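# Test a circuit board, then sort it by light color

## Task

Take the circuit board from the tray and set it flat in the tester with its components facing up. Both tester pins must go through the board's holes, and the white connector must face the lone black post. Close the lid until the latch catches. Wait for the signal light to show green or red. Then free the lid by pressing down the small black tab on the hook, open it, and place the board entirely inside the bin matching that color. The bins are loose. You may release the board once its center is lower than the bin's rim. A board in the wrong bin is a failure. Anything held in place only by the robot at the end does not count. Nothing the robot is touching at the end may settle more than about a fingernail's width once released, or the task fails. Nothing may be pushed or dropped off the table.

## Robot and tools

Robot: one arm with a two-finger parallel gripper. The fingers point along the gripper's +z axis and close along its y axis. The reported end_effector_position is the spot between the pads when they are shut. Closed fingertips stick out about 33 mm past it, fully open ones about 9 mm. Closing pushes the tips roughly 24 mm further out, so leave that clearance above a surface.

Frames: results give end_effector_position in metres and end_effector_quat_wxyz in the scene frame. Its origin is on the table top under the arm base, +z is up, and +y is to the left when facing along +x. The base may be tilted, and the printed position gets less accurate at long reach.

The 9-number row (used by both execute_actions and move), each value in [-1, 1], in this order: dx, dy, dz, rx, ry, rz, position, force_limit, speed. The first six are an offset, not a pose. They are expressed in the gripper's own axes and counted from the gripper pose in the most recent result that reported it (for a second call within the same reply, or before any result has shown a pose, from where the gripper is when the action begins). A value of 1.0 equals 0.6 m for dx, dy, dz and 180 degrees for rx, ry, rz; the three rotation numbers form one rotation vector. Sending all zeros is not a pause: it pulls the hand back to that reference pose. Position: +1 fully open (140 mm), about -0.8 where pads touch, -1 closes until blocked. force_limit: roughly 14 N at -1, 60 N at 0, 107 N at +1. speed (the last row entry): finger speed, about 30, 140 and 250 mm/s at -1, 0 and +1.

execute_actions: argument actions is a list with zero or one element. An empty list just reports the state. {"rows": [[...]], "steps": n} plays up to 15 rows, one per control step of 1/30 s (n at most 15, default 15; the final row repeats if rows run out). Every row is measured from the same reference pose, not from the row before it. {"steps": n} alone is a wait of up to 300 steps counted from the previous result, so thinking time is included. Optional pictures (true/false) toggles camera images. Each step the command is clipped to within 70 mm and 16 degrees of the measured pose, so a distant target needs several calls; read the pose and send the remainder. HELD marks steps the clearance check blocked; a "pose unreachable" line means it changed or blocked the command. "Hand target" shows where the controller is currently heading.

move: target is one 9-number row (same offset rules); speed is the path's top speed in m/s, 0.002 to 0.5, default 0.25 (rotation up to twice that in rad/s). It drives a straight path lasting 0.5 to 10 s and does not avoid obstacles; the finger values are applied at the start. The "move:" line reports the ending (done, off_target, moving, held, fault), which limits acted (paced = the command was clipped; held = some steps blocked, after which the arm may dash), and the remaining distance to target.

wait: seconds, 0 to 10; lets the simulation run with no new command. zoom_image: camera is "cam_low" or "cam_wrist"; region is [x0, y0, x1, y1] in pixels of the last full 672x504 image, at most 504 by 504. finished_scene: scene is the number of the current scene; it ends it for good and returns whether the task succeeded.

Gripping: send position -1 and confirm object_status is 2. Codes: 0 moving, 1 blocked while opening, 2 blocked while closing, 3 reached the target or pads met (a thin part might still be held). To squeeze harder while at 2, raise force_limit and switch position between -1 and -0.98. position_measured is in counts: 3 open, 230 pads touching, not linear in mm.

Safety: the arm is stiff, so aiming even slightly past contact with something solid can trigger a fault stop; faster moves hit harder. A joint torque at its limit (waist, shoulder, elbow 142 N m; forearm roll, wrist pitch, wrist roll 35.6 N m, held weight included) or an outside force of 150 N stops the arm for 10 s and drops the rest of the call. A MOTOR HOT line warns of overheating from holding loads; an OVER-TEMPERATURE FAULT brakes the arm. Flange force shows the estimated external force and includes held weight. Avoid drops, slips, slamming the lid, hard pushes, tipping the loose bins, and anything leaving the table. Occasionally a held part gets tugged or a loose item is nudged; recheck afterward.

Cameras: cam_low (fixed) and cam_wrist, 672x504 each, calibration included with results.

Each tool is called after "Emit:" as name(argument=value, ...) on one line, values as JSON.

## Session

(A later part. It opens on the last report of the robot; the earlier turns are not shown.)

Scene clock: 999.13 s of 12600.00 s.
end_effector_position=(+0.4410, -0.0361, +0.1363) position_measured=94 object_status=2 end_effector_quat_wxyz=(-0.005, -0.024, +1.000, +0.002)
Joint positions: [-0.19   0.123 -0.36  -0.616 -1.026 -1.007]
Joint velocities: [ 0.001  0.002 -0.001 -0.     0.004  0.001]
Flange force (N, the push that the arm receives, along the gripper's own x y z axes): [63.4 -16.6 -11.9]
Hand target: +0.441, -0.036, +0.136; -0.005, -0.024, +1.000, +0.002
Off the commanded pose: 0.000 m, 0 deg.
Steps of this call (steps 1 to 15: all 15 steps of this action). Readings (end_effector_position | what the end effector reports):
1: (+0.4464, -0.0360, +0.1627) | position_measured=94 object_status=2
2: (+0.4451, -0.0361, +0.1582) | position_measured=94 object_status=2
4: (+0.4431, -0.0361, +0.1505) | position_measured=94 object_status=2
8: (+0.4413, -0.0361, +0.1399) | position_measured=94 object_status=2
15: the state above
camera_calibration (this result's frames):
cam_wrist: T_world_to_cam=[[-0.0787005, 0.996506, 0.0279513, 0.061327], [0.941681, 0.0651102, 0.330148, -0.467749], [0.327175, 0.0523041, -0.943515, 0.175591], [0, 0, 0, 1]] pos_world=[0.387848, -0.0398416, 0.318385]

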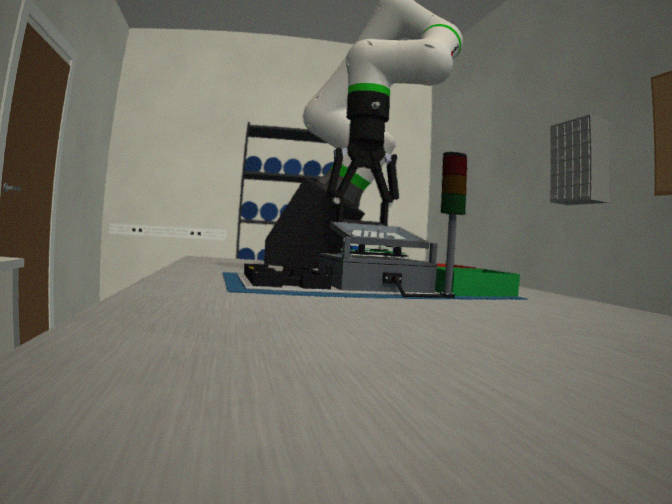

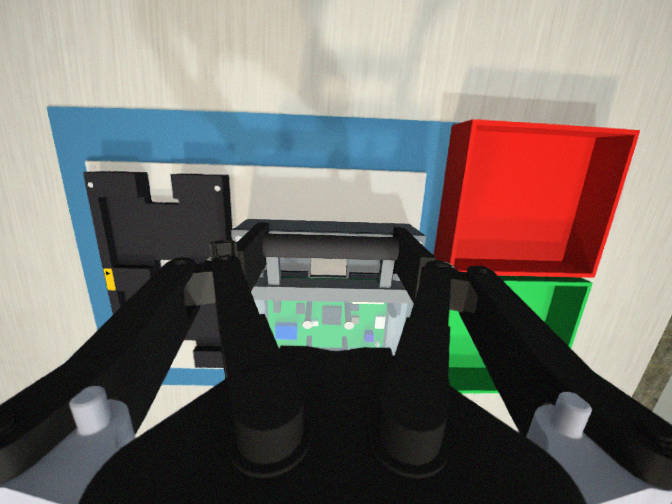

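Emit:
execute_actions(actions=[{"rows": [[0.0008,-0.0002,0,0,0,0,-1,-0.7,-0.6],[0.0016,-0.0004,0,0,0,0,-1,-0.7,-0.6],[0.0024,-0.0006,0,0,0,0,-1,-0.7,-0.6],[0.003,-0.0008,0,0,0,0,-1,-0.7,-0.6]], "steps": 10}])

Scene clock: 1006.40 s of 12600.00 s.
end_effector_position=(+0.4398, -0.0365, +0.1364) position_measured=94 object_status=2 end_effector_quat_wxyz=(-0.005, -0.024, +1.000, +0.002)
Joint positions: [-0.192  0.121 -0.364 -0.617 -1.025 -1.004]
Joint velocities: [-0.001 -0.001 -0.003 -0.001  0.     0.001]
Flange force (N, the push that the arm receives, along the gripper's own x y z axes): [20.5 -16.7 -0.1]
Hand target: +0.439, -0.037, +0.136; -0.005, -0.024, +1.000, +0.002
Off the commanded pose: 0.001 m, 0 deg.
Steps of this call (steps 1 to 90: nothing new was sent; then 3.93 s passed at rest; steps 91 to 100: all 10 steps of this action). Readings (end_effector_position | what the end effector reports):
91: (+0.4411, -0.0361, +0.1363) | position_measured=94 object_status=2
92: (+0.4410, -0.0361, +0.1362) | position_measured=94 object_status=2
94: (+0.4406, -0.0362, +0.1362) | position_measured=94 object_status=2
98: (+0.4399, -0.0365, +0.1364) | position_measured=94 object_status=2
100: the state above
camera_calibration (this result's frames):
cam_wrist: T_world_to_cam=[[-0.0788977, 0.996493, 0.0278787, 0.0617443], [0.941304, 0.0652624, 0.331191, -0.466583], [0.32821, 0.0523726, -0.943152, 0.175554], [0, 0, 0, 1]] pos_world=[0.386449, -0.0402717, 0.318381]

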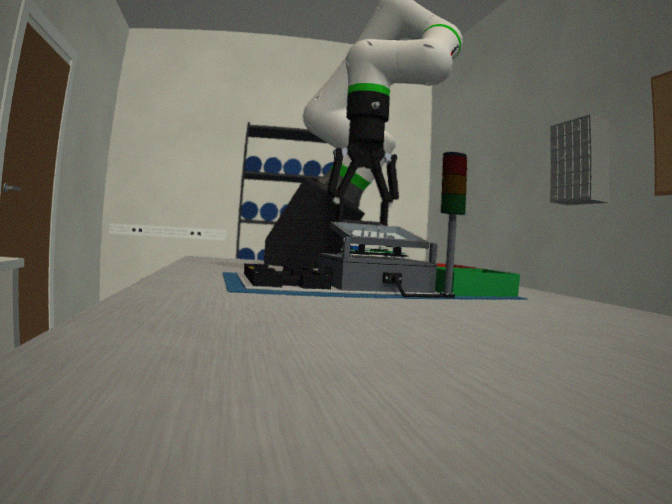

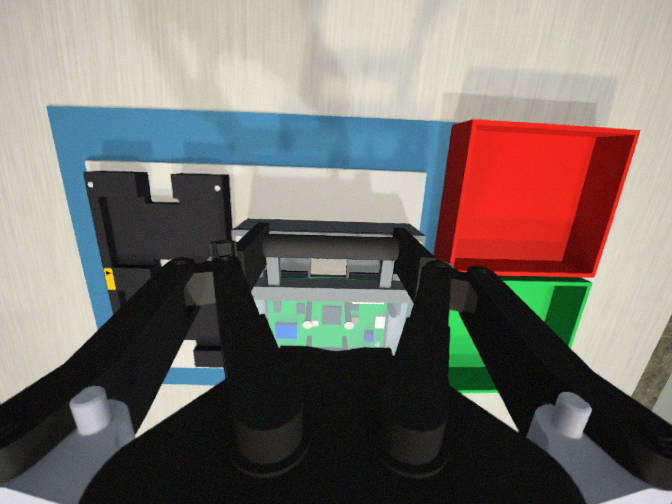

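Emit:
zoom_image(camera="cam_wrist", region=[225, 210, 435, 330])

Emit:
zoom_image(camera="cam_low", region=[310, 180, 450, 290])

Region (225, 210, 435, 330) of cam_wrist's 672x504 image, scaled by 2.400, with more detail than that image has; it fills the top 288 rows of this view, and the rest is white.

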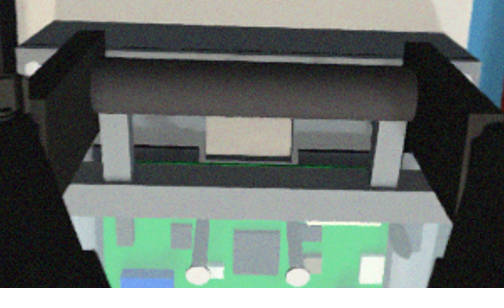

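Region (310, 180, 450, 290) of cam_low's 672x504 image, scaled by 3.600, with more detail than that image has; it fills the top 396 rows of this view, and the rest is white.

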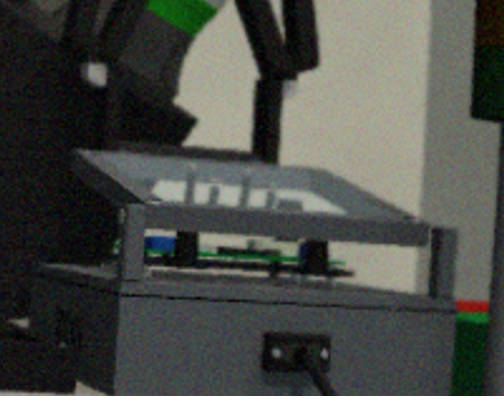

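Emit:
execute_actions(actions=[{"rows": [[0.00108,-0.00022,0.00048,0,0,0,-1,-0.7,-0.6],[0.00133,-0.00027,0.00185,0,0,0,-1,-0.7,-0.6],[0.0017,-0.00035,0.00395,0,0,0,-1,-0.7,-0.6],[0.00216,-0.00045,0.00653,0,0,0,-1,-0.7,-0.6],[0.00264,-0.00055,0.00927,0,0,0,-1,-0.7,-0.6],[0.0031,-0.00065,0.01185,0,0,0,-1,-0.7,-0.6],[0.00347,-0.00073,0.01395,0,0,0,-1,-0.7,-0.6],[0.00372,-0.00078,0.01532,0,0,0,-1,-0.7,-0.6],[0.0038,-0.0008,0.0158,0,0,0,-1,-0.7,-0.6]], "steps": 13}], pictures=false)

Emit:
execute_actions(actions=[{"rows": [[0,0,0,0,0,0,0.42,0,0],[0,0,0,0,0,0,0.42,0,0],[0,0,0,0,0,0,0.42,0,0],[0,0,0,0,0,0,0.42,0,0],[0.00001,0,-0.0013,0.00002,-0.00007,0,0.42,0,0],[0.00005,0,-0.00509,0.00008,-0.00026,-0.00002,0.42,0,0],[0.0001,0,-0.01099,0.00018,-0.00056,-0.00004,0.42,0,0],[0.00017,0,-0.01841,0.0003,-0.00094,-0.00007,0.42,0,0],[0.00025,0,-0.02665,0.00044,-0.00137,-0.0001,0.42,0,0],[0.00033,0,-0.03489,0.00057,-0.00179,-0.00013,0.42,0,0],[0.0004,0,-0.04231,0.00069,-0.00217,-0.00016,0.42,0,0],[0.00045,0,-0.04821,0.00079,-0.00247,-0.00018,0.42,0,0],[0.00049,0,-0.052,0.00085,-0.00266,-0.0002,0.42,0,0],[0.0005,0,-0.0533,0.00087,-0.00273,-0.0002,0.42,0,0],[0.0005,0,-0.0533,0.00087,-0.00273,-0.0002,-0.85,0.3,1]], "steps": 15}])

Emit:
execute_actions(actions=[{"steps": 11}], pictures=false)

Emit:
move(target=[0, 0, 0.0395, 0, 0, 0, -0.85, 0.3, 1], speed=0.04)

Scene clock: 1126.83 s of 12600.00 s.
end_effector_position=(+0.4375, -0.0370, +0.1271) position_measured=94 object_status=2 end_effector_quat_wxyz=(-0.005, -0.024, +1.000, +0.002)
Joint positions: [-0.184  0.132 -0.374 -0.625 -1.003 -0.996]
Joint velocities: [ 0.002  0.004 -0.003 -0.003  0.008  0.003]
Flange force (N, the push that the arm receives, along the gripper's own x y z axes): [1.7 -1.1 -6.2]
Hand target: +0.437, -0.037, +0.127; -0.005, -0.024, +1.000, +0.002
Off the commanded pose: 0.000 m, 0 deg.
Steps of this call (steps 1 to 90: nothing new was sent; then 117.00 s passed at rest; steps 91 to 103: all 13 steps of this action). Readings (end_effector_position | what the end effector reports):
91: (+0.4392, -0.0367, +0.1363) | position_measured=94 object_status=2
92: (+0.4390, -0.0367, +0.1362) | position_measured=94 object_status=2
94: (+0.4388, -0.0368, +0.1352) | position_measured=94 object_status=2
98: (+0.4379, -0.0369, +0.1300) | position_measured=94 object_status=2
103: the state above

Scene clock: 1127.33 s of 12600.00 s.
end_effector_position=(+0.4376, -0.0373, +0.1551) position_measured=76 object_status=0 end_effector_quat_wxyz=(-0.001, -0.024, +1.000, +0.000)
Joint positions: [-0.215  0.085 -0.364 -0.607 -1.058 -1.007]
Joint velocities: [-0.086 -0.119  0.033  0.043 -0.15  -0.022]
Flange force (N, the push that the arm receives, along the gripper's own x y z axes): [4.5 -0.4 -9.0]
Hand target: +0.437, -0.037, +0.159; -0.000, -0.024, +1.000, +0.000
Off the commanded pose: 0.004 m, 0 deg.
Steps of this call (steps 1 to 15: all 15 steps of this action). Readings (end_effector_position | what the end effector reports):
1: (+0.4375, -0.0370, +0.1270) | position_measured=94 object_status=0
2: (+0.4375, -0.0370, +0.1270) | position_measured=94 object_status=0
4: (+0.4375, -0.0370, +0.1270) | position_measured=77 object_status=0
8: (+0.4374, -0.0370, +0.1301) | position_measured=76 object_status=0
15: the state above
camera_calibration (this result's frames):
cam_wrist: T_world_to_cam=[[-0.0796248, 0.996517, 0.0247823, 0.062654], [0.938627, 0.0665825, 0.338446, -0.470512], [0.335617, 0.05021, -0.94066, 0.190267], [0, 0, 0, 1]] pos_world=[0.382768, -0.0406612, 0.336666]

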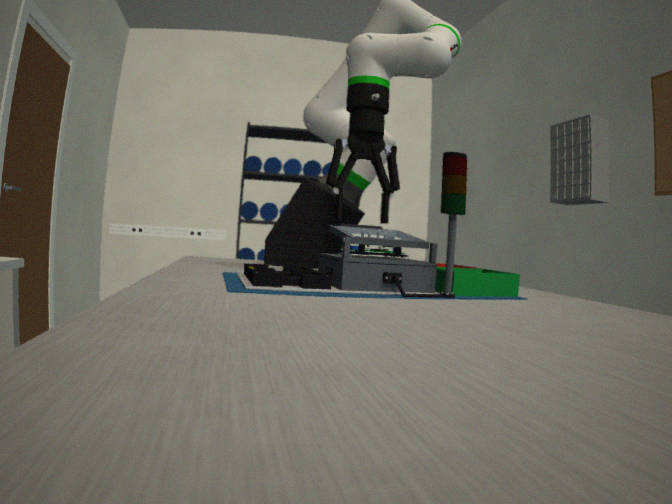

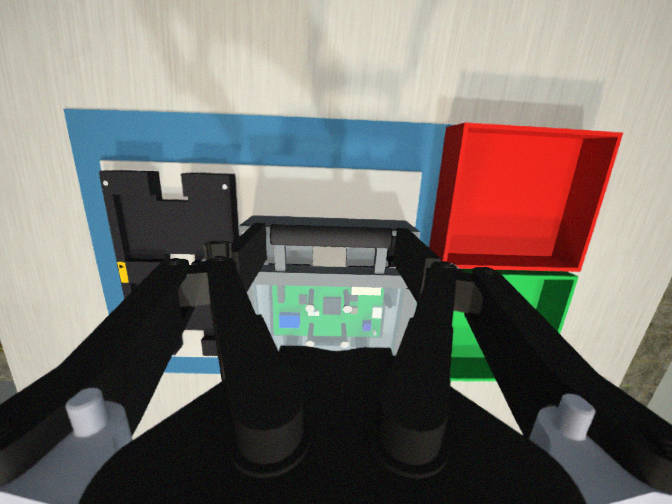

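Scene clock: 1127.70 s of 12600.00 s.
end_effector_position=(+0.4375, -0.0373, +0.1590) position_measured=220 object_status=0 end_effector_quat_wxyz=(-0.000, -0.024, +1.000, +0.000)
Joint positions: [-0.22   0.079 -0.362 -0.605 -1.066 -1.008]
Joint velocities: [-0.     0.     0.002 -0.001  0.    -0.   ]
Flange force (N, the push that the arm receives, along the gripper's own x y z axes): [-2.9 -2.8 -0.6]
Hand target: +0.437, -0.037, +0.159; -0.000, -0.024, +1.000, +0.000
Off the commanded pose: 0.000 m, 0 deg.
Steps of this call (steps 1 to 11: nothing new was sent). Readings (end_effector_position | what the end effector reports):
1: (+0.4375, -0.0373, +0.1570) | position_measured=85 object_status=0
2: (+0.4375, -0.0373, +0.1580) | position_measured=98 object_status=0
4: (+0.4374, -0.0373, +0.1586) | position_measured=125 object_status=0
8: (+0.4374, -0.0373, +0.1589) | position_measured=179 object_status=0
11: the state above

Scene clock: 1128.83 s of 12600.00 s.
end_effector_position=(+0.4374, -0.0372, +0.1353) position_measured=233 object_status=3 end_effector_quat_wxyz=(-0.000, -0.024, +1.000, +0.000)
Joint positions: [-0.193  0.113 -0.377 -0.622 -1.012 -0.997]
Joint velocities: [ 0.     0.001 -0.001 -0.     0.002  0.   ]
Flange force (N, the push that the arm receives, along the gripper's own x y z axes): [10.4 -3.2 -18.8]
Hand target: +0.437, -0.037, +0.135; -0.000, -0.024, +1.000, +0.000
Off the commanded pose: 0.000 m, 0 deg.
move: done
camera_calibration (this result's frames):
cam_wrist: T_world_to_cam=[[-0.0797316, 0.996506, 0.0248553, 0.0630013], [0.938396, 0.0666247, 0.339079, -0.463667], [0.336238, 0.0503594, -0.94043, 0.171411], [0, 0, 0, 1]] pos_world=[0.382491, -0.0405217, 0.316854]

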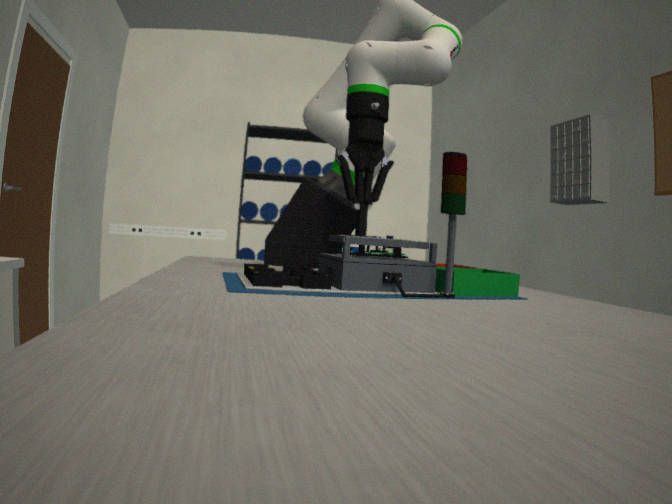

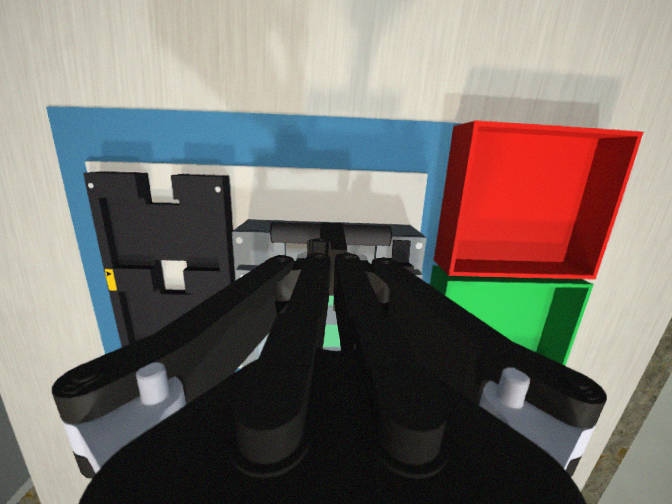

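Emit:
execute_actions(actions=[{"rows": [[0.0001,0,0.0007,0,0,0,-0.85,0.3,1],[0.0002,0,0.0015,0,0,0,-0.85,0.3,1],[0.0003,0,0.0024,0,0,0,-0.85,0.3,1],[0.0004,0,0.0033,0,0,0,-0.85,0.3,1],[0.0005,0,0.0041,0,0,0,-0.85,0.3,1],[0.0006,0,0.0047,0,0,0,-0.85,0.3,1],[0.0006,0,0.0052,0,0,0,-0.85,0.3,1],[0.0006,0,0.0055,0,0,0,-0.85,0.3,1]], "steps": 15}])

Scene clock: 1139.47 s of 12600.00 s.
end_effector_position=(+0.4371, -0.0372, +0.1320) position_measured=233 object_status=3 end_effector_quat_wxyz=(-0.000, -0.024, +1.000, +0.000)
Joint positions: [-0.189  0.117 -0.38  -0.624 -1.004 -0.995]
Joint velocities: [-0.001  0.     0.    -0.001  0.001  0.   ]
Flange force (N, the push that the arm receives, along the gripper's own x y z axes): [8.9 -0.1 -27.0]
Hand target: +0.437, -0.037, +0.132; -0.000, -0.024, +1.000, +0.000
Off the commanded pose: 0.000 m, 0 deg.
Steps of this call (steps 1 to 90: nothing new was sent; then 7.13 s passed at rest; steps 91 to 105: all 15 steps of this action). Readings (end_effector_position | what the end effector reports):
91: (+0.4375, -0.0372, +0.1352) | position_measured=233 object_status=3
92: (+0.4375, -0.0372, +0.1351) | position_measured=233 object_status=3
94: (+0.4375, -0.0372, +0.1345) | position_measured=233 object_status=3
98: (+0.4372, -0.0372, +0.1327) | position_measured=233 object_status=3
105: the state above
camera_calibration (this result's frames):
cam_wrist: T_world_to_cam=[[-0.0798005, 0.996502, 0.0248195, 0.0630985], [0.938346, 0.0666949, 0.339204, -0.462285], [0.336362, 0.0503579, -0.940385, 0.168389], [0, 0, 0, 1]] pos_world=[0.382179, -0.0405254, 0.313594]

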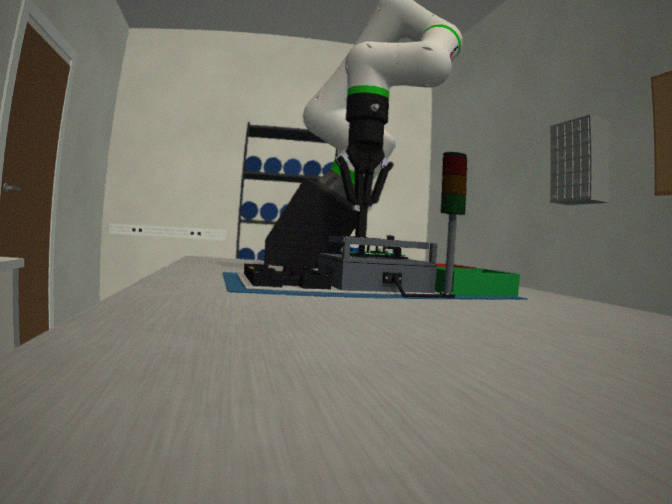

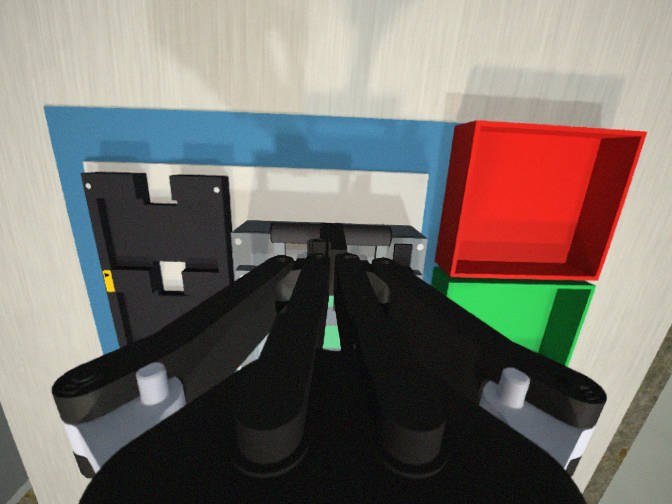

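Emit:
execute_actions(actions=[{"rows": [[0.0001,0,0.0004,0,0,0,-0.85,0.3,1],[0.0002,0,0.0008,0,0,0,-0.85,0.3,1],[0.0003,0,0.0012,0,0,0,-0.85,0.3,1],[0.0003,0,0.0016,0,0,0,-0.85,0.3,1]], "steps": 12}])

Scene clock: 1144.67 s of 12600.00 s.
end_effector_position=(+0.4369, -0.0372, +0.1312) position_measured=233 object_status=3 end_effector_quat_wxyz=(-0.000, -0.024, +1.000, +0.000)
Joint positions: [-0.189  0.118 -0.381 -0.625 -1.002 -0.995]
Joint velocities: [ 0.001  0.    -0.002 -0.001  0.001 -0.   ]
Flange force (N, the push that the arm receives, along the gripper's own x y z axes): [9.8 6.7 -62.6]
Hand target: +0.437, -0.037, +0.131; -0.000, -0.024, +1.000, +0.000
Off the commanded pose: 0.000 m, 0 deg.
Steps of this call (steps 1 to 144: nothing new was sent; steps 145 to 156: all 12 steps of this action). Readings (end_effector_position | what the end effector reports):
145: (+0.4370, -0.0372, +0.1320) | position_measured=233 object_status=3
146: (+0.4370, -0.0372, +0.1319) | position_measured=233 object_status=3
148: (+0.4368, -0.0371, +0.1317) | position_measured=233 object_status=3
152: (+0.4369, -0.0371, +0.1313) | position_measured=233 object_status=3
156: the state above
camera_calibration (this result's frames):
cam_wrist: T_world_to_cam=[[-0.079885, 0.996495, 0.0248331, 0.063135], [0.938353, 0.0667718, 0.339169, -0.461816], [0.336322, 0.0503967, -0.940397, 0.167645], [0, 0, 0, 1]] pos_world=[0.382007, -0.0405262, 0.312719]

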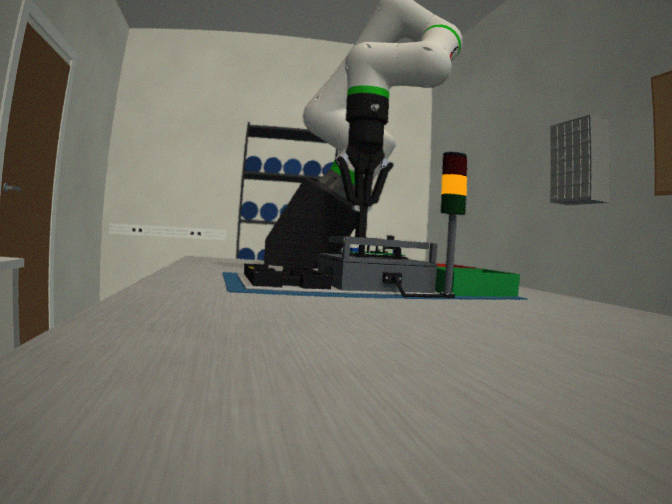

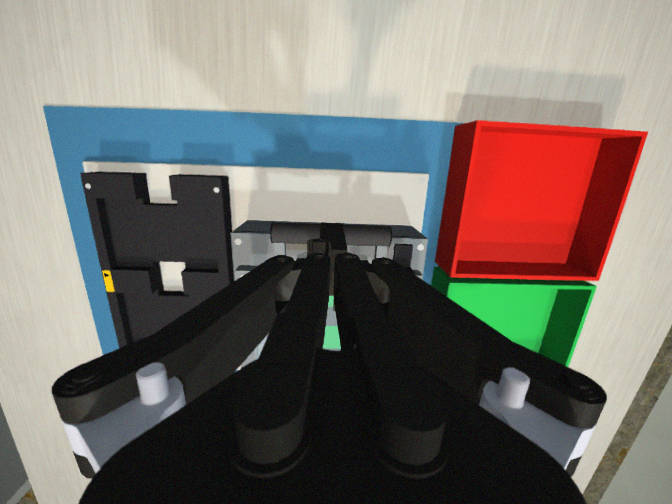

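Latched. Back off right away and open for the unlatch pose.

Emit:
execute_actions(actions=[{"rows": [[0,0,-0.0008,0,0,0,-0.85,0.3,1],[0,0,-0.002,0,0,0,-0.85,0.3,1],[0,0,-0.0036,0,0,0,-0.85,0.3,1],[0.0005,0,-0.0052,0,0,0,-0.85,0.3,1],[0.0015,0,-0.0064,0,0,0,-0.85,0.3,1],[0.0032,0.0002,-0.007,0,0,0,-0.85,0.3,1],[0.0055,0.0003,-0.007,0,0,0,0.456,1,1],[0.008,0.0004,-0.007,0,0,0,0.456,1,1],[0.0102,0.0005,-0.007,0,0,0,0.456,1,1],[0.0117,0.0005,-0.007,0,0,0,0.456,1,1],[0.0123,0.0005,-0.007,0,0,0,0.456,1,1]], "steps": 15}], pictures=false)

Emit:
execute_actions(actions=[{"steps": 8}])

Scene clock: 1157.20 s of 12600.00 s.
end_effector_position=(+0.4295, -0.0371, +0.1353) position_measured=132 object_status=0 end_effector_quat_wxyz=(-0.001, -0.024, +1.000, +0.000)
Joint positions: [-0.196  0.1   -0.397 -0.624 -1.009 -0.99 ]
Joint velocities: [-0.003 -0.006 -0.009 -0.003  0.006  0.004]
Flange force (N, the push that the arm receives, along the gripper's own x y z axes): [-4.8 -0.4 1.0]
Hand target: +0.430, -0.037, +0.135; -0.000, -0.024, +1.000, +0.000
Off the commanded pose: 0.000 m, 0 deg.
Steps of this call (steps 1 to 360: nothing new was sent; then 0.03 s passed at rest; steps 361 to 375: all 15 steps of this action). Readings (end_effector_position | what the end effector reports):
361: (+0.4369, -0.0372, +0.1311) | position_measured=233 object_status=3
362: (+0.4369, -0.0372, +0.1311) | position_measured=233 object_status=3
364: (+0.4368, -0.0371, +0.1319) | position_measured=233 object_status=3
368: (+0.4351, -0.0371, +0.1346) | position_measured=227 object_status=0
375: the state above

Scene clock: 1157.47 s of 12600.00 s.
end_effector_position=(+0.4295, -0.0372, +0.1354) position_measured=71 object_status=0 end_effector_quat_wxyz=(-0.000, -0.024, +1.000, +0.000)
Joint positions: [-0.196  0.1   -0.397 -0.624 -1.009 -0.99 ]
Joint velocities: [ 0. -0. -0.  0.  0.  0.]
Flange force (N, the push that the arm receives, along the gripper's own x y z axes): [-4.2 -3.6 -0.6]
Hand target: +0.430, -0.037, +0.135; -0.000, -0.024, +1.000, +0.000
Off the commanded pose: 0.000 m, 0 deg.
Steps of this call (steps 1 to 8: nothing new was sent). Readings (end_effector_position | what the end effector reports):
1: (+0.4295, -0.0372, +0.1354) | position_measured=119 object_status=0
2: (+0.4295, -0.0372, +0.1354) | position_measured=105 object_status=0
4: (+0.4295, -0.0372, +0.1354) | position_measured=78 object_status=0
8: the state above
camera_calibration (this result's frames):
cam_wrist: T_world_to_cam=[[-0.0798745, 0.996495, 0.0248441, 0.0624944], [0.938375, 0.0667613, 0.33911, -0.456298], [0.336263, 0.0503994, -0.940419, 0.17412], [0, 0, 0, 1]] pos_world=[0.37462, -0.0405879, 0.316928]

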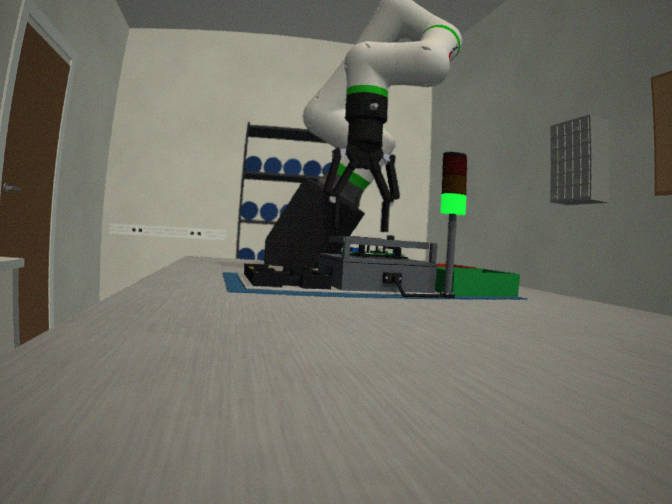

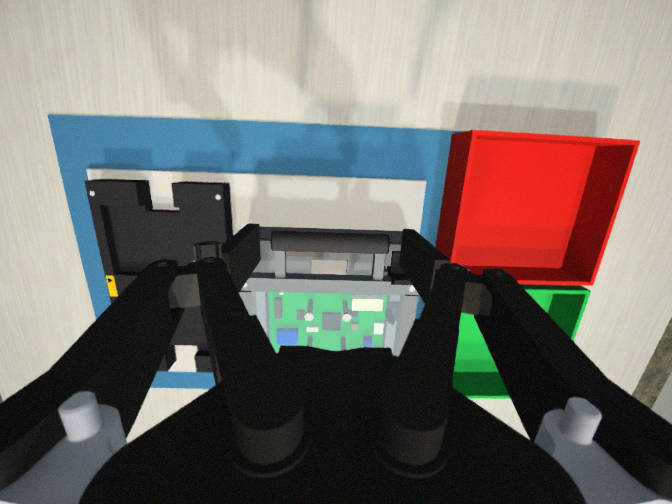

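Emit:
zoom_image(camera="cam_wrist", region=[360, 215, 450, 305])

Emit:
zoom_image(camera="cam_wrist", region=[235, 215, 425, 305])

Region (360, 215, 450, 305) of cam_wrist's 672x504 image, scaled by 5.600, with more detail than that image has.

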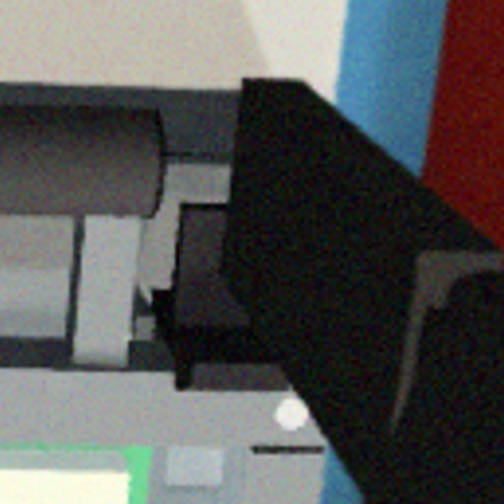

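Region (235, 215, 425, 305) of cam_wrist's 672x504 image, scaled by 2.653, with more detail than that image has; it fills the top 239 rows of this view, and the rest is white.

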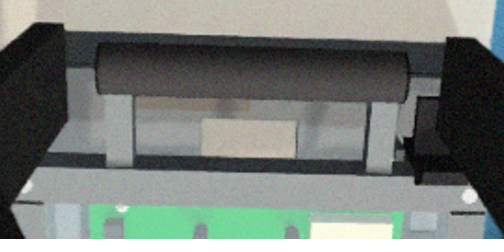

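Emit:
execute_actions(actions=[{"rows": [[-0.00026,0,0.00083,0,0,0,0.456,1,1],[-0.001,0,0.00317,0,0,0,0.456,1,1],[-0.00207,0,0.007,0,0,0,0.456,1,1],[-0.00326,0,0.01183,0,0,0,0.456,1,1],[-0.00433,0,0.01733,0,0,0,0.456,1,1],[-0.00507,0,0.02267,0,0,0,0.456,1,1],[-0.00533,0,0.02733,0,0,0,0.456,1,1],[-0.00533,0,0.031,0,0,0,0.456,1,1],[-0.00533,0,0.0335,0,0,0,0.456,1,1],[-0.00533,0,0.03517,0,0,0,0.456,1,1],[-0.00533,0,0.0365,0,0,0,0.456,1,1],[-0.00533,0,0.03767,0,0,0,0.456,1,1],[-0.00533,0,0.03883,0,0,0,0.456,1,1],[-0.00533,0,0.04,0,0,0,0.456,1,1],[-0.00533,0,0.041,0,0,0,0.456,1,1]], "steps": 15}], pictures=false)

Emit:
execute_actions(actions=[{"steps": 8}])

Scene clock: 1277.97 s of 12600.00 s.
end_effector_position=(+0.4326, -0.0370, +0.1125) position_measured=71 object_status=3 end_effector_quat_wxyz=(-0.000, -0.024, +1.000, +0.000)
Joint positions: [-0.169  0.142 -0.4   -0.642 -0.959 -0.981]
Joint velocities: [ 0.024  0.04  -0.006 -0.025  0.056  0.013]
Flange force (N, the push that the arm receives, along the gripper's own x y z axes): [11.1 -3.8 -11.3]
Hand target: +0.433, -0.037, +0.111; -0.000, -0.024, +1.000, +0.000
Off the commanded pose: 0.002 m, 0 deg.
Steps of this call (steps 1 to 90: nothing new was sent; then 117.00 s passed at rest; steps 91 to 105: all 15 steps of this action). Readings (end_effector_position | what the end effector reports):
91: (+0.4296, -0.0372, +0.1354) | position_measured=71 object_status=3
92: (+0.4297, -0.0373, +0.1353) | position_measured=71 object_status=3
94: (+0.4301, -0.0373, +0.1333) | position_measured=71 object_status=3
98: (+0.4321, -0.0370, +0.1239) | position_measured=71 object_status=3
105: the state above

Scene clock: 1278.23 s of 12600.00 s.
end_effector_position=(+0.4327, -0.0370, +0.1108) position_measured=71 object_status=3 end_effector_quat_wxyz=(-0.000, -0.024, +1.000, +0.000)
Joint positions: [-0.167  0.145 -0.4   -0.644 -0.955 -0.98 ]
Joint velocities: [0.    0.    0.    0.003 0.001 0.   ]
Flange force (N, the push that the arm receives, along the gripper's own x y z axes): [3.9 -1.6 -8.5]
Hand target: +0.433, -0.037, +0.111; -0.000, -0.024, +1.000, +0.000
Off the commanded pose: 0.000 m, 0 deg.
Steps of this call (steps 1 to 8: nothing new was sent). Readings (end_effector_position | what the end effector reports):
1: (+0.4326, -0.0370, +0.1118) | position_measured=71 object_status=3
2: (+0.4327, -0.0370, +0.1113) | position_measured=71 object_status=3
4: (+0.4327, -0.0370, +0.1110) | position_measured=71 object_status=3
8: the state above
camera_calibration (this result's frames):
cam_wrist: T_world_to_cam=[[-0.0799998, 0.996483, 0.0249133, 0.0631477], [0.938367, 0.0668558, 0.339114, -0.45096], [0.336256, 0.0505069, -0.940415, 0.149946], [0, 0, 0, 1]] pos_world=[0.377797, -0.0403497, 0.292365]

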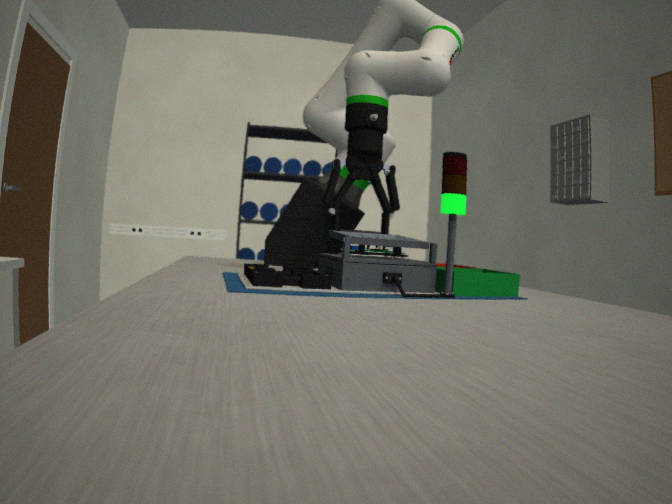

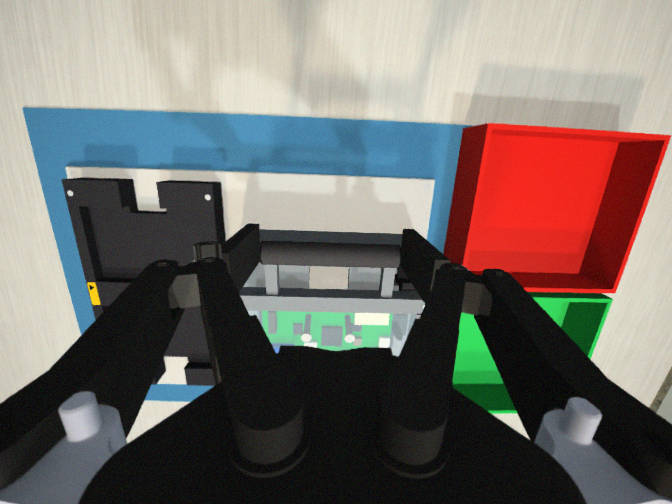

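Emit:
zoom_image(camera="cam_wrist", region=[240, 220, 300, 280])

Emit:
zoom_image(camera="cam_wrist", region=[365, 220, 425, 280])

Emit:
zoom_image(camera="cam_low", region=[320, 200, 445, 290])

Region (240, 220, 300, 280) of cam_wrist's 672x504 image, scaled by 8.400, with more detail than that image has.

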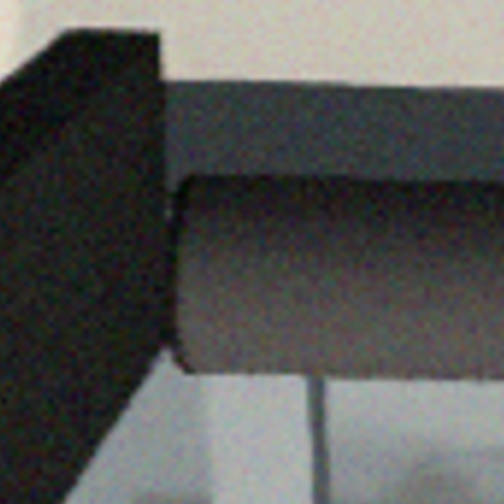

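Region (365, 220, 425, 280) of cam_wrist's 672x504 image, scaled by 8.400, with more detail than that image has.

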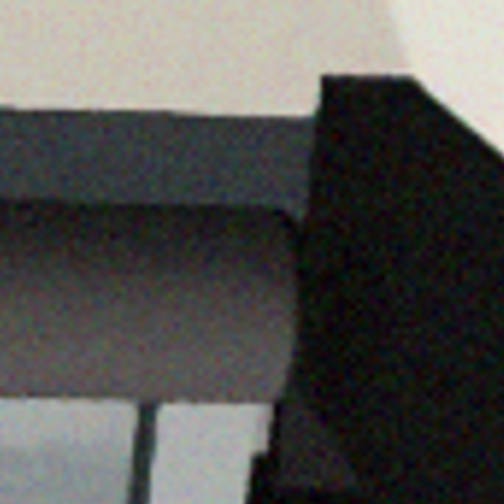

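Region (320, 200, 445, 290) of cam_low's 672x504 image, scaled by 4.032, with more detail than that image has; it fills the top 363 rows of this view, and the rest is white.

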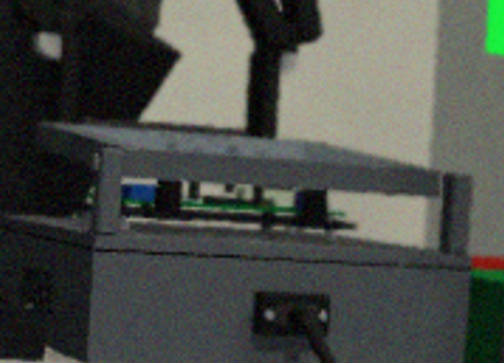

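Emit:
execute_actions(actions=[{"rows": [[0,0,-0.00069,0,0,0,0.456,1,1],[0,0,-0.00266,0,0,0,0.456,1,1],[0,-0.0001,-0.00561,0,0,0,0.456,1,1],[0,-0.0001,-0.00909,0,0,0,0.456,1,1],[0,-0.0002,-0.01256,0,0,0,0.456,1,1],[0,-0.0002,-0.01551,0,0,0,0.456,1,1],[0,-0.0003,-0.01748,0,0,0,-1,-0.7,-0.6],[0,-0.0003,-0.01817,0,0,0,-1,-0.7,-0.6]], "steps": 15}], pictures=false)

Emit:
execute_actions(actions=[{"steps": 4}], pictures=false)

Emit:
execute_actions(actions=[{"rows": [[-0.000027,0,-0.000345,0,0,0,-1,-0.7,-0.6],[-0.000091,0,-0.001147,0,0,0,-1,-0.7,-0.6],[-0.000217,0,-0.002665,0,0,0,-1,-0.7,-0.6],[-0.000433,0,-0.005073,0,0,0,-1,-0.7,-0.6],[-0.000773,0,-0.008494,0,0,0,-1,-0.7,-0.6],[-0.00128,0,-0.012993,0,0,0,-1,-0.7,-0.6],[-0.002001,0,-0.01857,0,0,0,-1,-0.7,-0.6],[-0.00299,0,-0.025165,0,0,0,-1,-0.7,-0.6],[-0.004291,0,-0.032653,0,0,0,-1,-0.7,-0.6],[-0.005939,0,-0.040858,0,0,0,-1,-0.7,-0.6],[-0.007945,0,-0.04956,0,0,0,-1,-0.7,-0.6],[-0.01029,0,-0.058512,0,0,0,-1,-0.7,-0.6],[-0.012935,0,-0.067484,0,0,0,-1,-0.7,-0.6],[-0.015848,0,-0.076359,0,0,0,-1,-0.7,-0.6],[-0.019031,0,-0.08514,0,0,0,-1,-0.7,-0.6]], "steps": 15}], pictures=false)

Emit:
execute_actions(actions=[{"rows": [[-0.011939,0,-0.034409,-0.0002,0.0005,0,-1,-0.7,-0.6],[-0.015653,0,-0.042979,-0.0002,0.0005,0,-1,-0.7,-0.6],[-0.019626,0,-0.051432,-0.0002,0.0005,0,-1,-0.7,-0.6],[-0.023856,0,-0.059761,-0.0002,0.0005,0,-1,-0.7,-0.6],[-0.028338,0,-0.067956,-0.0002,0.0005,0,-1,-0.7,-0.6],[-0.033068,0,-0.076011,-0.0002,0.0005,0,-1,-0.7,-0.6],[-0.038042,0,-0.083917,-0.0002,0.0005,0,-1,-0.7,-0.6],[-0.043256,0,-0.091668,-0.0002,0.0005,0,-1,-0.7,-0.6],[-0.048703,0,-0.099256,-0.0002,0.0005,0,-1,-0.7,-0.6],[-0.05438,0,-0.106674,-0.0002,0.0005,0,-1,-0.7,-0.6],[-0.06028,0,-0.113916,-0.0002,0.0005,0,-1,-0.7,-0.6],[-0.066399,0,-0.120973,-0.0002,0.0005,0,-1,-0.7,-0.6],[-0.072731,0,-0.12784,-0.0002,0.0005,0,-1,-0.7,-0.6],[-0.079269,0,-0.134511,-0.0002,0.0005,0,-1,-0.7,-0.6],[-0.086008,0,-0.14098,-0.0002,0.0005,0,-1,-0.7,-0.6]], "steps": 15}], pictures=false)

Emit:
execute_actions(actions=[{"rows": [[-0.027906,0,-0.027803,-0.0002,0.0009,0,-1,-0.7,-0.6],[-0.035027,0,-0.033847,-0.0002,0.0009,0,-1,-0.7,-0.6],[-0.04233,0,-0.039672,-0.0002,0.0009,0,-1,-0.7,-0.6],[-0.049807,0,-0.04527,-0.0002,0.0009,0,-1,-0.7,-0.6],[-0.057452,0,-0.050638,-0.0002,0.0009,0,-1,-0.7,-0.6],[-0.065256,0,-0.05577,-0.0002,0.0009,0,-1,-0.7,-0.6],[-0.073214,0,-0.060661,-0.0002,0.0009,0,-1,-0.7,-0.6],[-0.081318,0,-0.065306,-0.0002,0.0009,0,-1,-0.7,-0.6],[-0.089559,0,-0.069702,-0.0002,0.0009,0,-1,-0.7,-0.6],[-0.097931,0,-0.073844,-0.0002,0.0009,0,-1,-0.7,-0.6],[-0.106426,0,-0.077729,-0.0002,0.0009,0,-1,-0.7,-0.6],[-0.115035,0,-0.081352,-0.0002,0.0009,0,-1,-0.7,-0.6],[-0.123751,0,-0.084711,-0.0002,0.0009,0,-1,-0.7,-0.6],[-0.132566,0,-0.087802,-0.0002,0.0009,0,-1,-0.7,-0.6],[-0.14147,0,-0.090622,-0.0002,0.0009,0,-1,-0.7,-0.6]], "steps": 15}], pictures=false)

Emit:
execute_actions(actions=[{"rows": [[-0.039568,0,-0.013523,-0.0002,0.0009,0,-1,-0.7,-0.6],[-0.048628,0,-0.015795,-0.0002,0.0009,0,-1,-0.7,-0.6],[-0.057754,0,-0.017789,-0.0002,0.0009,0,-1,-0.7,-0.6],[-0.066936,0,-0.019503,-0.0002,0.0009,0,-1,-0.7,-0.6],[-0.076166,0,-0.020936,-0.0002,0.0009,0,-1,-0.7,-0.6],[-0.085436,0,-0.022087,-0.0002,0.0009,0,-1,-0.7,-0.6],[-0.094736,0,-0.022953,-0.0002,0.0009,0,-1,-0.7,-0.6],[-0.104059,0,-0.023536,-0.0002,0.0009,0,-1,-0.7,-0.6],[-0.113366,0,-0.023833,-0.0002,0.0009,0,-1,-0.7,-0.6],[-0.122498,0,-0.023849,-0.0002,0.0009,0,-1,-0.7,-0.6],[-0.131277,0,-0.023607,-0.0002,0.0009,0,-1,-0.7,-0.6],[-0.139539,0,-0.023149,-0.0002,0.0009,0,-1,-0.7,-0.6],[-0.147143,0,-0.022529,-0.0002,0.0009,0,-1,-0.7,-0.6],[-0.153974,0,-0.021808,-0.0002,0.0009,0,-1,-0.7,-0.6],[-0.15995,0,-0.021049,-0.0002,0.0009,0,-1,-0.7,-0.6]], "steps": 15}], pictures=false)

Emit:
execute_actions(actions=[{"rows": [[-0.029956,0,0.003113,-0.0001,0.0005,0,-1,-0.7,-0.6],[-0.034116,0,0.003784,-0.0001,0.0005,0,-1,-0.7,-0.6],[-0.037383,0,0.004351,-0.0001,0.0005,0,-1,-0.7,-0.6],[-0.039815,0,0.004798,-0.0001,0.0005,0,-1,-0.7,-0.6],[-0.041497,0,0.005118,-0.0001,0.0005,0,-1,-0.7,-0.6],[-0.042544,0,0.005323,-0.0001,0.0005,0,-1,-0.7,-0.6],[-0.043091,0,0.005431,-0.0001,0.0005,0,-1,-0.7,-0.6],[-0.043325,0,0.005478,-0.0001,0.0005,0,-1,-0.7,-0.6]], "steps": 11}], pictures=false)

Emit:
execute_actions(actions=[{"rows": [[0,0,0,0,0,0,0.45,0,0],[0,0,0,0,0,0,0.45,0,0],[0,0,0,0,0,0,0.45,0,0],[0.00152,0,0,0,0,0,0.45,0,0],[0.00595,0,0,0,0,0,0.45,0,0],[0.01294,0,0,0,0,0,0.45,0,0],[0.02192,0,0,0,0,0,0.45,0,0],[0.03216,0,0,0,0,0,0.45,0,0],[0.04284,0,0,0,0,0,0.45,0,0],[0.05308,0,0,0,0,0,0.45,0,0],[0.06206,0,0,0,0,0,0.45,0,0],[0.06905,0,0,0,0,0,0.45,0,0],[0.07348,0,0,0,0,0,0.45,0,0],[0.075,0,0,0,0,0,0.45,0,0],[0.075,0,0,0,0,0,0.2,0,0]], "steps": 15}], pictures=false)

Emit:
execute_actions(actions=[{"steps": 8}])

Scene clock: 1398.73 s of 12600.00 s.
end_effector_position=(+0.4327, -0.0372, +0.1216) position_measured=94 object_status=0 end_effector_quat_wxyz=(-0.000, -0.024, +1.000, +0.000)
Joint positions: [-0.18   0.127 -0.396 -0.635 -0.979 -0.986]
Joint velocities: [-0.002 -0.002  0.002  0.003 -0.002 -0.   ]
Flange force (N, the push that the arm receives, along the gripper's own x y z axes): [-3.2 -5.4 6.9]
Hand target: +0.433, -0.037, +0.122; -0.000, -0.024, +1.000, +0.000
Off the commanded pose: 0.000 m, 0 deg.
Steps of this call (steps 1 to 90: nothing new was sent; then 117.00 s passed at rest; steps 91 to 105: all 15 steps of this action). Readings (end_effector_position | what the end effector reports):
91: (+0.4327, -0.0370, +0.1108) | position_measured=71 object_status=3
92: (+0.4327, -0.0370, +0.1108) | position_measured=71 object_status=3
94: (+0.4328, -0.0370, +0.1123) | position_measured=71 object_status=3
98: (+0.4327, -0.0371, +0.1189) | position_measured=74 object_status=0
105: the state above

Scene clock: 1398.87 s of 12600.00 s.
end_effector_position=(+0.4327, -0.0372, +0.1217) position_measured=94 object_status=2 end_effector_quat_wxyz=(-0.000, -0.024, +1.000, +0.000)
Joint positions: [-0.18   0.127 -0.396 -0.634 -0.979 -0.986]
Joint velocities: [-0.001 -0.    -0.001  0.001 -0.     0.   ]
Flange force (N, the push that the arm receives, along the gripper's own x y z axes): [-4.4 -2.7 5.6]
Hand target: +0.433, -0.037, +0.122; -0.000, -0.024, +1.000, +0.000
Off the commanded pose: 0.000 m, 0 deg.
Steps of this call (steps 1 to 4: nothing new was sent). Readings (end_effector_position | what the end effector reports):
1: (+0.4327, -0.0372, +0.1217) | position_measured=94 object_status=0
2: (+0.4327, -0.0372, +0.1217) | position_measured=94 object_status=0
4: the state above

Scene clock: 1399.37 s of 12600.00 s.
end_effector_position=(+0.4392, -0.0372, +0.1572) position_measured=94 object_status=2 end_effector_quat_wxyz=(-0.000, -0.024, +1.000, -0.000)
Joint positions: [-0.216  0.083 -0.36  -0.605 -1.062 -1.01 ]
Joint velocities: [-0.145 -0.138  0.206  0.113 -0.352 -0.103]
Flange force (N, the push that the arm receives, along the gripper's own x y z axes): [6.8 6.6 2.8]
Hand target: +0.444, -0.037, +0.172; +0.000, -0.024, +1.000, -0.000
Off the commanded pose: 0.016 m, 0 deg.
Steps of this call (steps 1 to 15: all 15 steps of this action). Readings (end_effector_position | what the end effector reports):
1: (+0.4327, -0.0372, +0.1217) | position_measured=94 object_status=2
2: (+0.4327, -0.0372, +0.1218) | position_measured=94 object_status=2
4: (+0.4328, -0.0372, +0.1226) | position_measured=94 object_status=2
8: (+0.4334, -0.0372, +0.1289) | position_measured=94 object_status=2
15: the state above

Scene clock: 1399.87 s of 12600.00 s.
end_effector_position=(+0.4784, -0.0356, +0.2288) position_measured=94 object_status=2 end_effector_quat_wxyz=(-0.000, -0.024, +1.000, -0.001)
Joint positions: [-0.274  0.07  -0.196 -0.56  -1.239 -1.067]
Joint velocities: [-0.072  0.084  0.404  0.055 -0.306 -0.12 ]
Flange force (N, the push that the arm receives, along the gripper's own x y z axes): [18.8 21.8 -6.9]
Hand target: +0.490, -0.035, +0.242; -0.000, -0.024, +1.000, -0.001
Off the commanded pose: 0.018 m, 0 deg.
Steps of this call (steps 1 to 15: all 15 steps of this action). Readings (end_effector_position | what the end effector reports):
1: (+0.4408, -0.0371, +0.1623) | position_measured=94 object_status=2
2: (+0.4425, -0.0371, +0.1673) | position_measured=94 object_status=2
4: (+0.4465, -0.0370, +0.1776) | position_measured=94 object_status=2
8: (+0.4562, -0.0366, +0.1974) | position_measured=94 object_status=2
15: the state above

Scene clock: 1400.37 s of 12600.00 s.
end_effector_position=(+0.5448, -0.0326, +0.2765) position_measured=94 object_status=2 end_effector_quat_wxyz=(+0.000, -0.024, +1.000, -0.001)
Joint positions: [-0.285  0.157  0.038 -0.539 -1.369 -1.138]
Joint velocities: [ 0.023  0.246  0.5    0.029 -0.204 -0.151]
Flange force (N, the push that the arm receives, along the gripper's own x y z axes): [18.5 28.5 -16.0]
Hand target: +0.562, -0.032, +0.283; +0.000, -0.024, +1.000, -0.001
Off the commanded pose: 0.020 m, 0 deg.
Steps of this call (steps 1 to 15: all 15 steps of this action). Readings (end_effector_position | what the end effector reports):
1: (+0.4821, -0.0354, +0.2328) | position_measured=94 object_status=2
2: (+0.4859, -0.0353, +0.2367) | position_measured=94 object_status=2
4: (+0.4938, -0.0349, +0.2442) | position_measured=94 object_status=2
8: (+0.5111, -0.0341, +0.2578) | position_measured=94 object_status=2
15: the state above

Scene clock: 1400.87 s of 12600.00 s.
end_effector_position=(+0.6252, -0.0285, +0.2902) position_measured=94 object_status=2 end_effector_quat_wxyz=(+0.001, -0.024, +1.000, -0.002)
Joint positions: [-0.257  0.307  0.296 -0.527 -1.447 -1.218]
Joint velocities: [ 0.073  0.31   0.468  0.015 -0.107 -0.143]
Flange force (N, the push that the arm receives, along the gripper's own x y z axes): [-4.8 19.8 -32.3]
Hand target: +0.640, -0.028, +0.289; +0.000, -0.024, +1.000, -0.001
Off the commanded pose: 0.016 m, 0 deg.
Steps of this call (steps 1 to 15: all 15 steps of this action). Readings (end_effector_position | what the end effector reports):
1: (+0.5500, -0.0323, +0.2785) | position_measured=94 object_status=2
2: (+0.5551, -0.0320, +0.2804) | position_measured=94 object_status=2
4: (+0.5657, -0.0315, +0.2837) | position_measured=94 object_status=2
8: (+0.5873, -0.0304, +0.2884) | position_measured=94 object_status=2
15: the state above

Scene clock: 1401.23 s of 12600.00 s.
end_effector_position=(+0.6509, -0.0272, +0.2870) position_measured=94 object_status=2 end_effector_quat_wxyz=(-0.000, -0.024, +1.000, -0.001)
Joint positions: [-0.243  0.363  0.378 -0.524 -1.464 -1.243]
Joint velocities: [ 0.001  0.01   0.017 -0.001 -0.005 -0.004]
Flange force (N, the push that the arm receives, along the gripper's own x y z axes): [-8.3 20.4 -29.7]
Hand target: +0.651, -0.027, +0.287; -0.000, -0.024, +1.000, -0.001
Off the commanded pose: 0.000 m, 0 deg.
Steps of this call (steps 1 to 11: all 11 steps of this action). Readings (end_effector_position | what the end effector reports):
1: (+0.6300, -0.0283, +0.2899) | position_measured=94 object_status=2
2: (+0.6344, -0.0280, +0.2895) | position_measured=94 object_status=2
4: (+0.6418, -0.0276, +0.2885) | position_measured=94 object_status=2
8: (+0.6497, -0.0273, +0.2872) | position_measured=94 object_status=2
11: the state above

Scene clock: 1401.73 s of 12600.00 s.
end_effector_position=(+0.6127, -0.0292, +0.2866) position_measured=72 object_status=0 end_effector_quat_wxyz=(-0.001, -0.024, +1.000, -0.001)
Joint positions: [-0.259  0.286  0.255 -0.529 -1.435 -1.206]
Joint velocities: [-0.053 -0.232 -0.355 -0.014  0.09   0.109]
Flange force (N, the push that the arm receives, along the gripper's own x y z axes): [0.1 0.9 -0.6]
Hand target: +0.606, -0.029, +0.287; -0.000, -0.024, +1.000, -0.001
Off the commanded pose: 0.007 m, 0 deg.
Steps of this call (steps 1 to 15: all 15 steps of this action). Readings (end_effector_position | what the end effector reports):
1: (+0.6510, -0.0272, +0.2870) | position_measured=94 object_status=0
2: (+0.6509, -0.0275, +0.2868) | position_measured=94 object_status=0
4: (+0.6506, -0.0277, +0.2866) | position_measured=74 object_status=0
8: (+0.6445, -0.0276, +0.2867) | position_measured=72 object_status=0
15: the state above

Scene clock: 1402.00 s of 12600.00 s.
end_effector_position=(+0.6061, -0.0294, +0.2868) position_measured=104 object_status=0 end_effector_quat_wxyz=(-0.001, -0.024, +1.000, -0.001)
Joint positions: [-0.262  0.271  0.233 -0.529 -1.428 -1.199]
Joint velocities: [ 0.001 -0.002 -0.006  0.001  0.001  0.001]
Flange force (N, the push that the arm receives, along the gripper's own x y z axes): [-3.9 -4.3 -1.3]
Hand target: +0.606, -0.029, +0.287; -0.000, -0.024, +1.000, -0.001
Off the commanded pose: 0.000 m, 0 deg.
Steps of this call (steps 1 to 8: nothing new was sent). Readings (end_effector_position | what the end effector reports):
1: (+0.6096, -0.0293, +0.2867) | position_measured=77 object_status=0
2: (+0.6076, -0.0294, +0.2868) | position_measured=85 object_status=0
4: (+0.6064, -0.0294, +0.2868) | position_measured=100 object_status=0
8: the state above
camera_calibration (this result's frames):
cam_wrist: T_world_to_cam=[[-0.0793755, 0.996609, 0.0216911, 0.0656798], [0.938532, 0.0673814, 0.338552, -0.673744], [0.335942, 0.0472306, -0.940698, 0.256981], [0, 0, 0, 1]] pos_world=[0.551213, -0.0321966, 0.468414]

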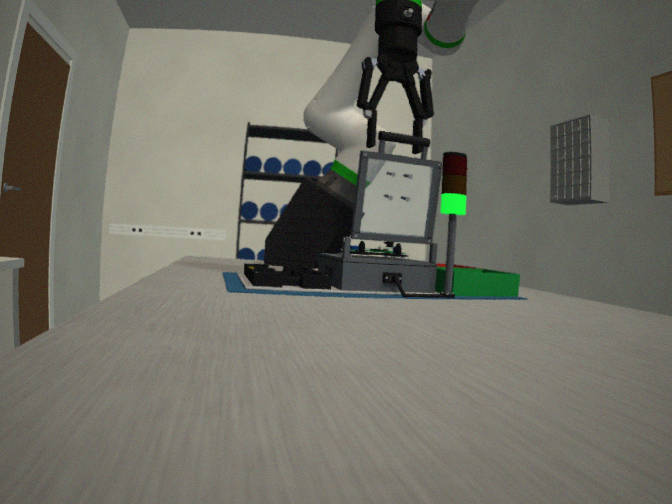

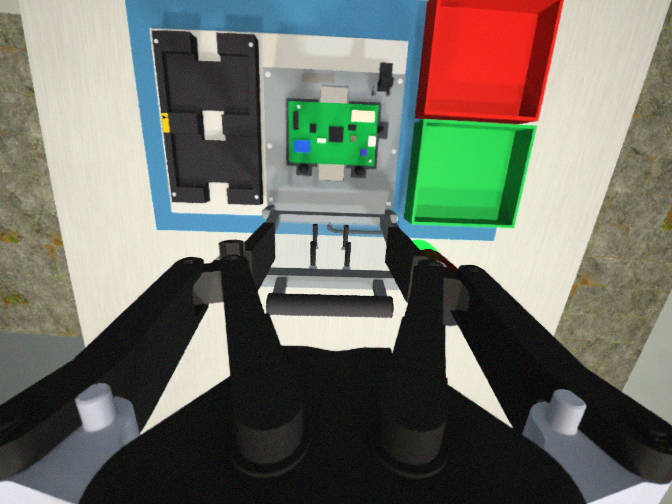

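Emit:
zoom_image(camera="cam_wrist", region=[395, 100, 555, 250])

Emit:
zoom_image(camera="cam_wrist", region=[255, 55, 415, 285])

Region (395, 100, 555, 250) of cam_wrist's 672x504 image, scaled by 3.150, with more detail than that image has; it fills the top 472 rows of this view, and the rest is white.

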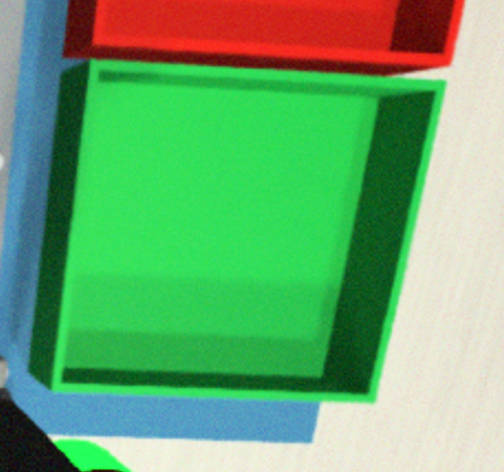

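Region (255, 55, 415, 285) of cam_wrist's 672x504 image, scaled by 2.191, with more detail than that image has; it fills the left 351 columns of this view, and the rest is white.

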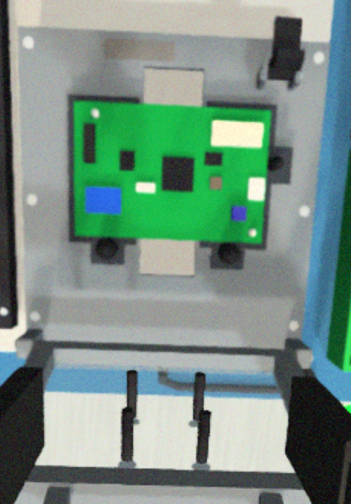

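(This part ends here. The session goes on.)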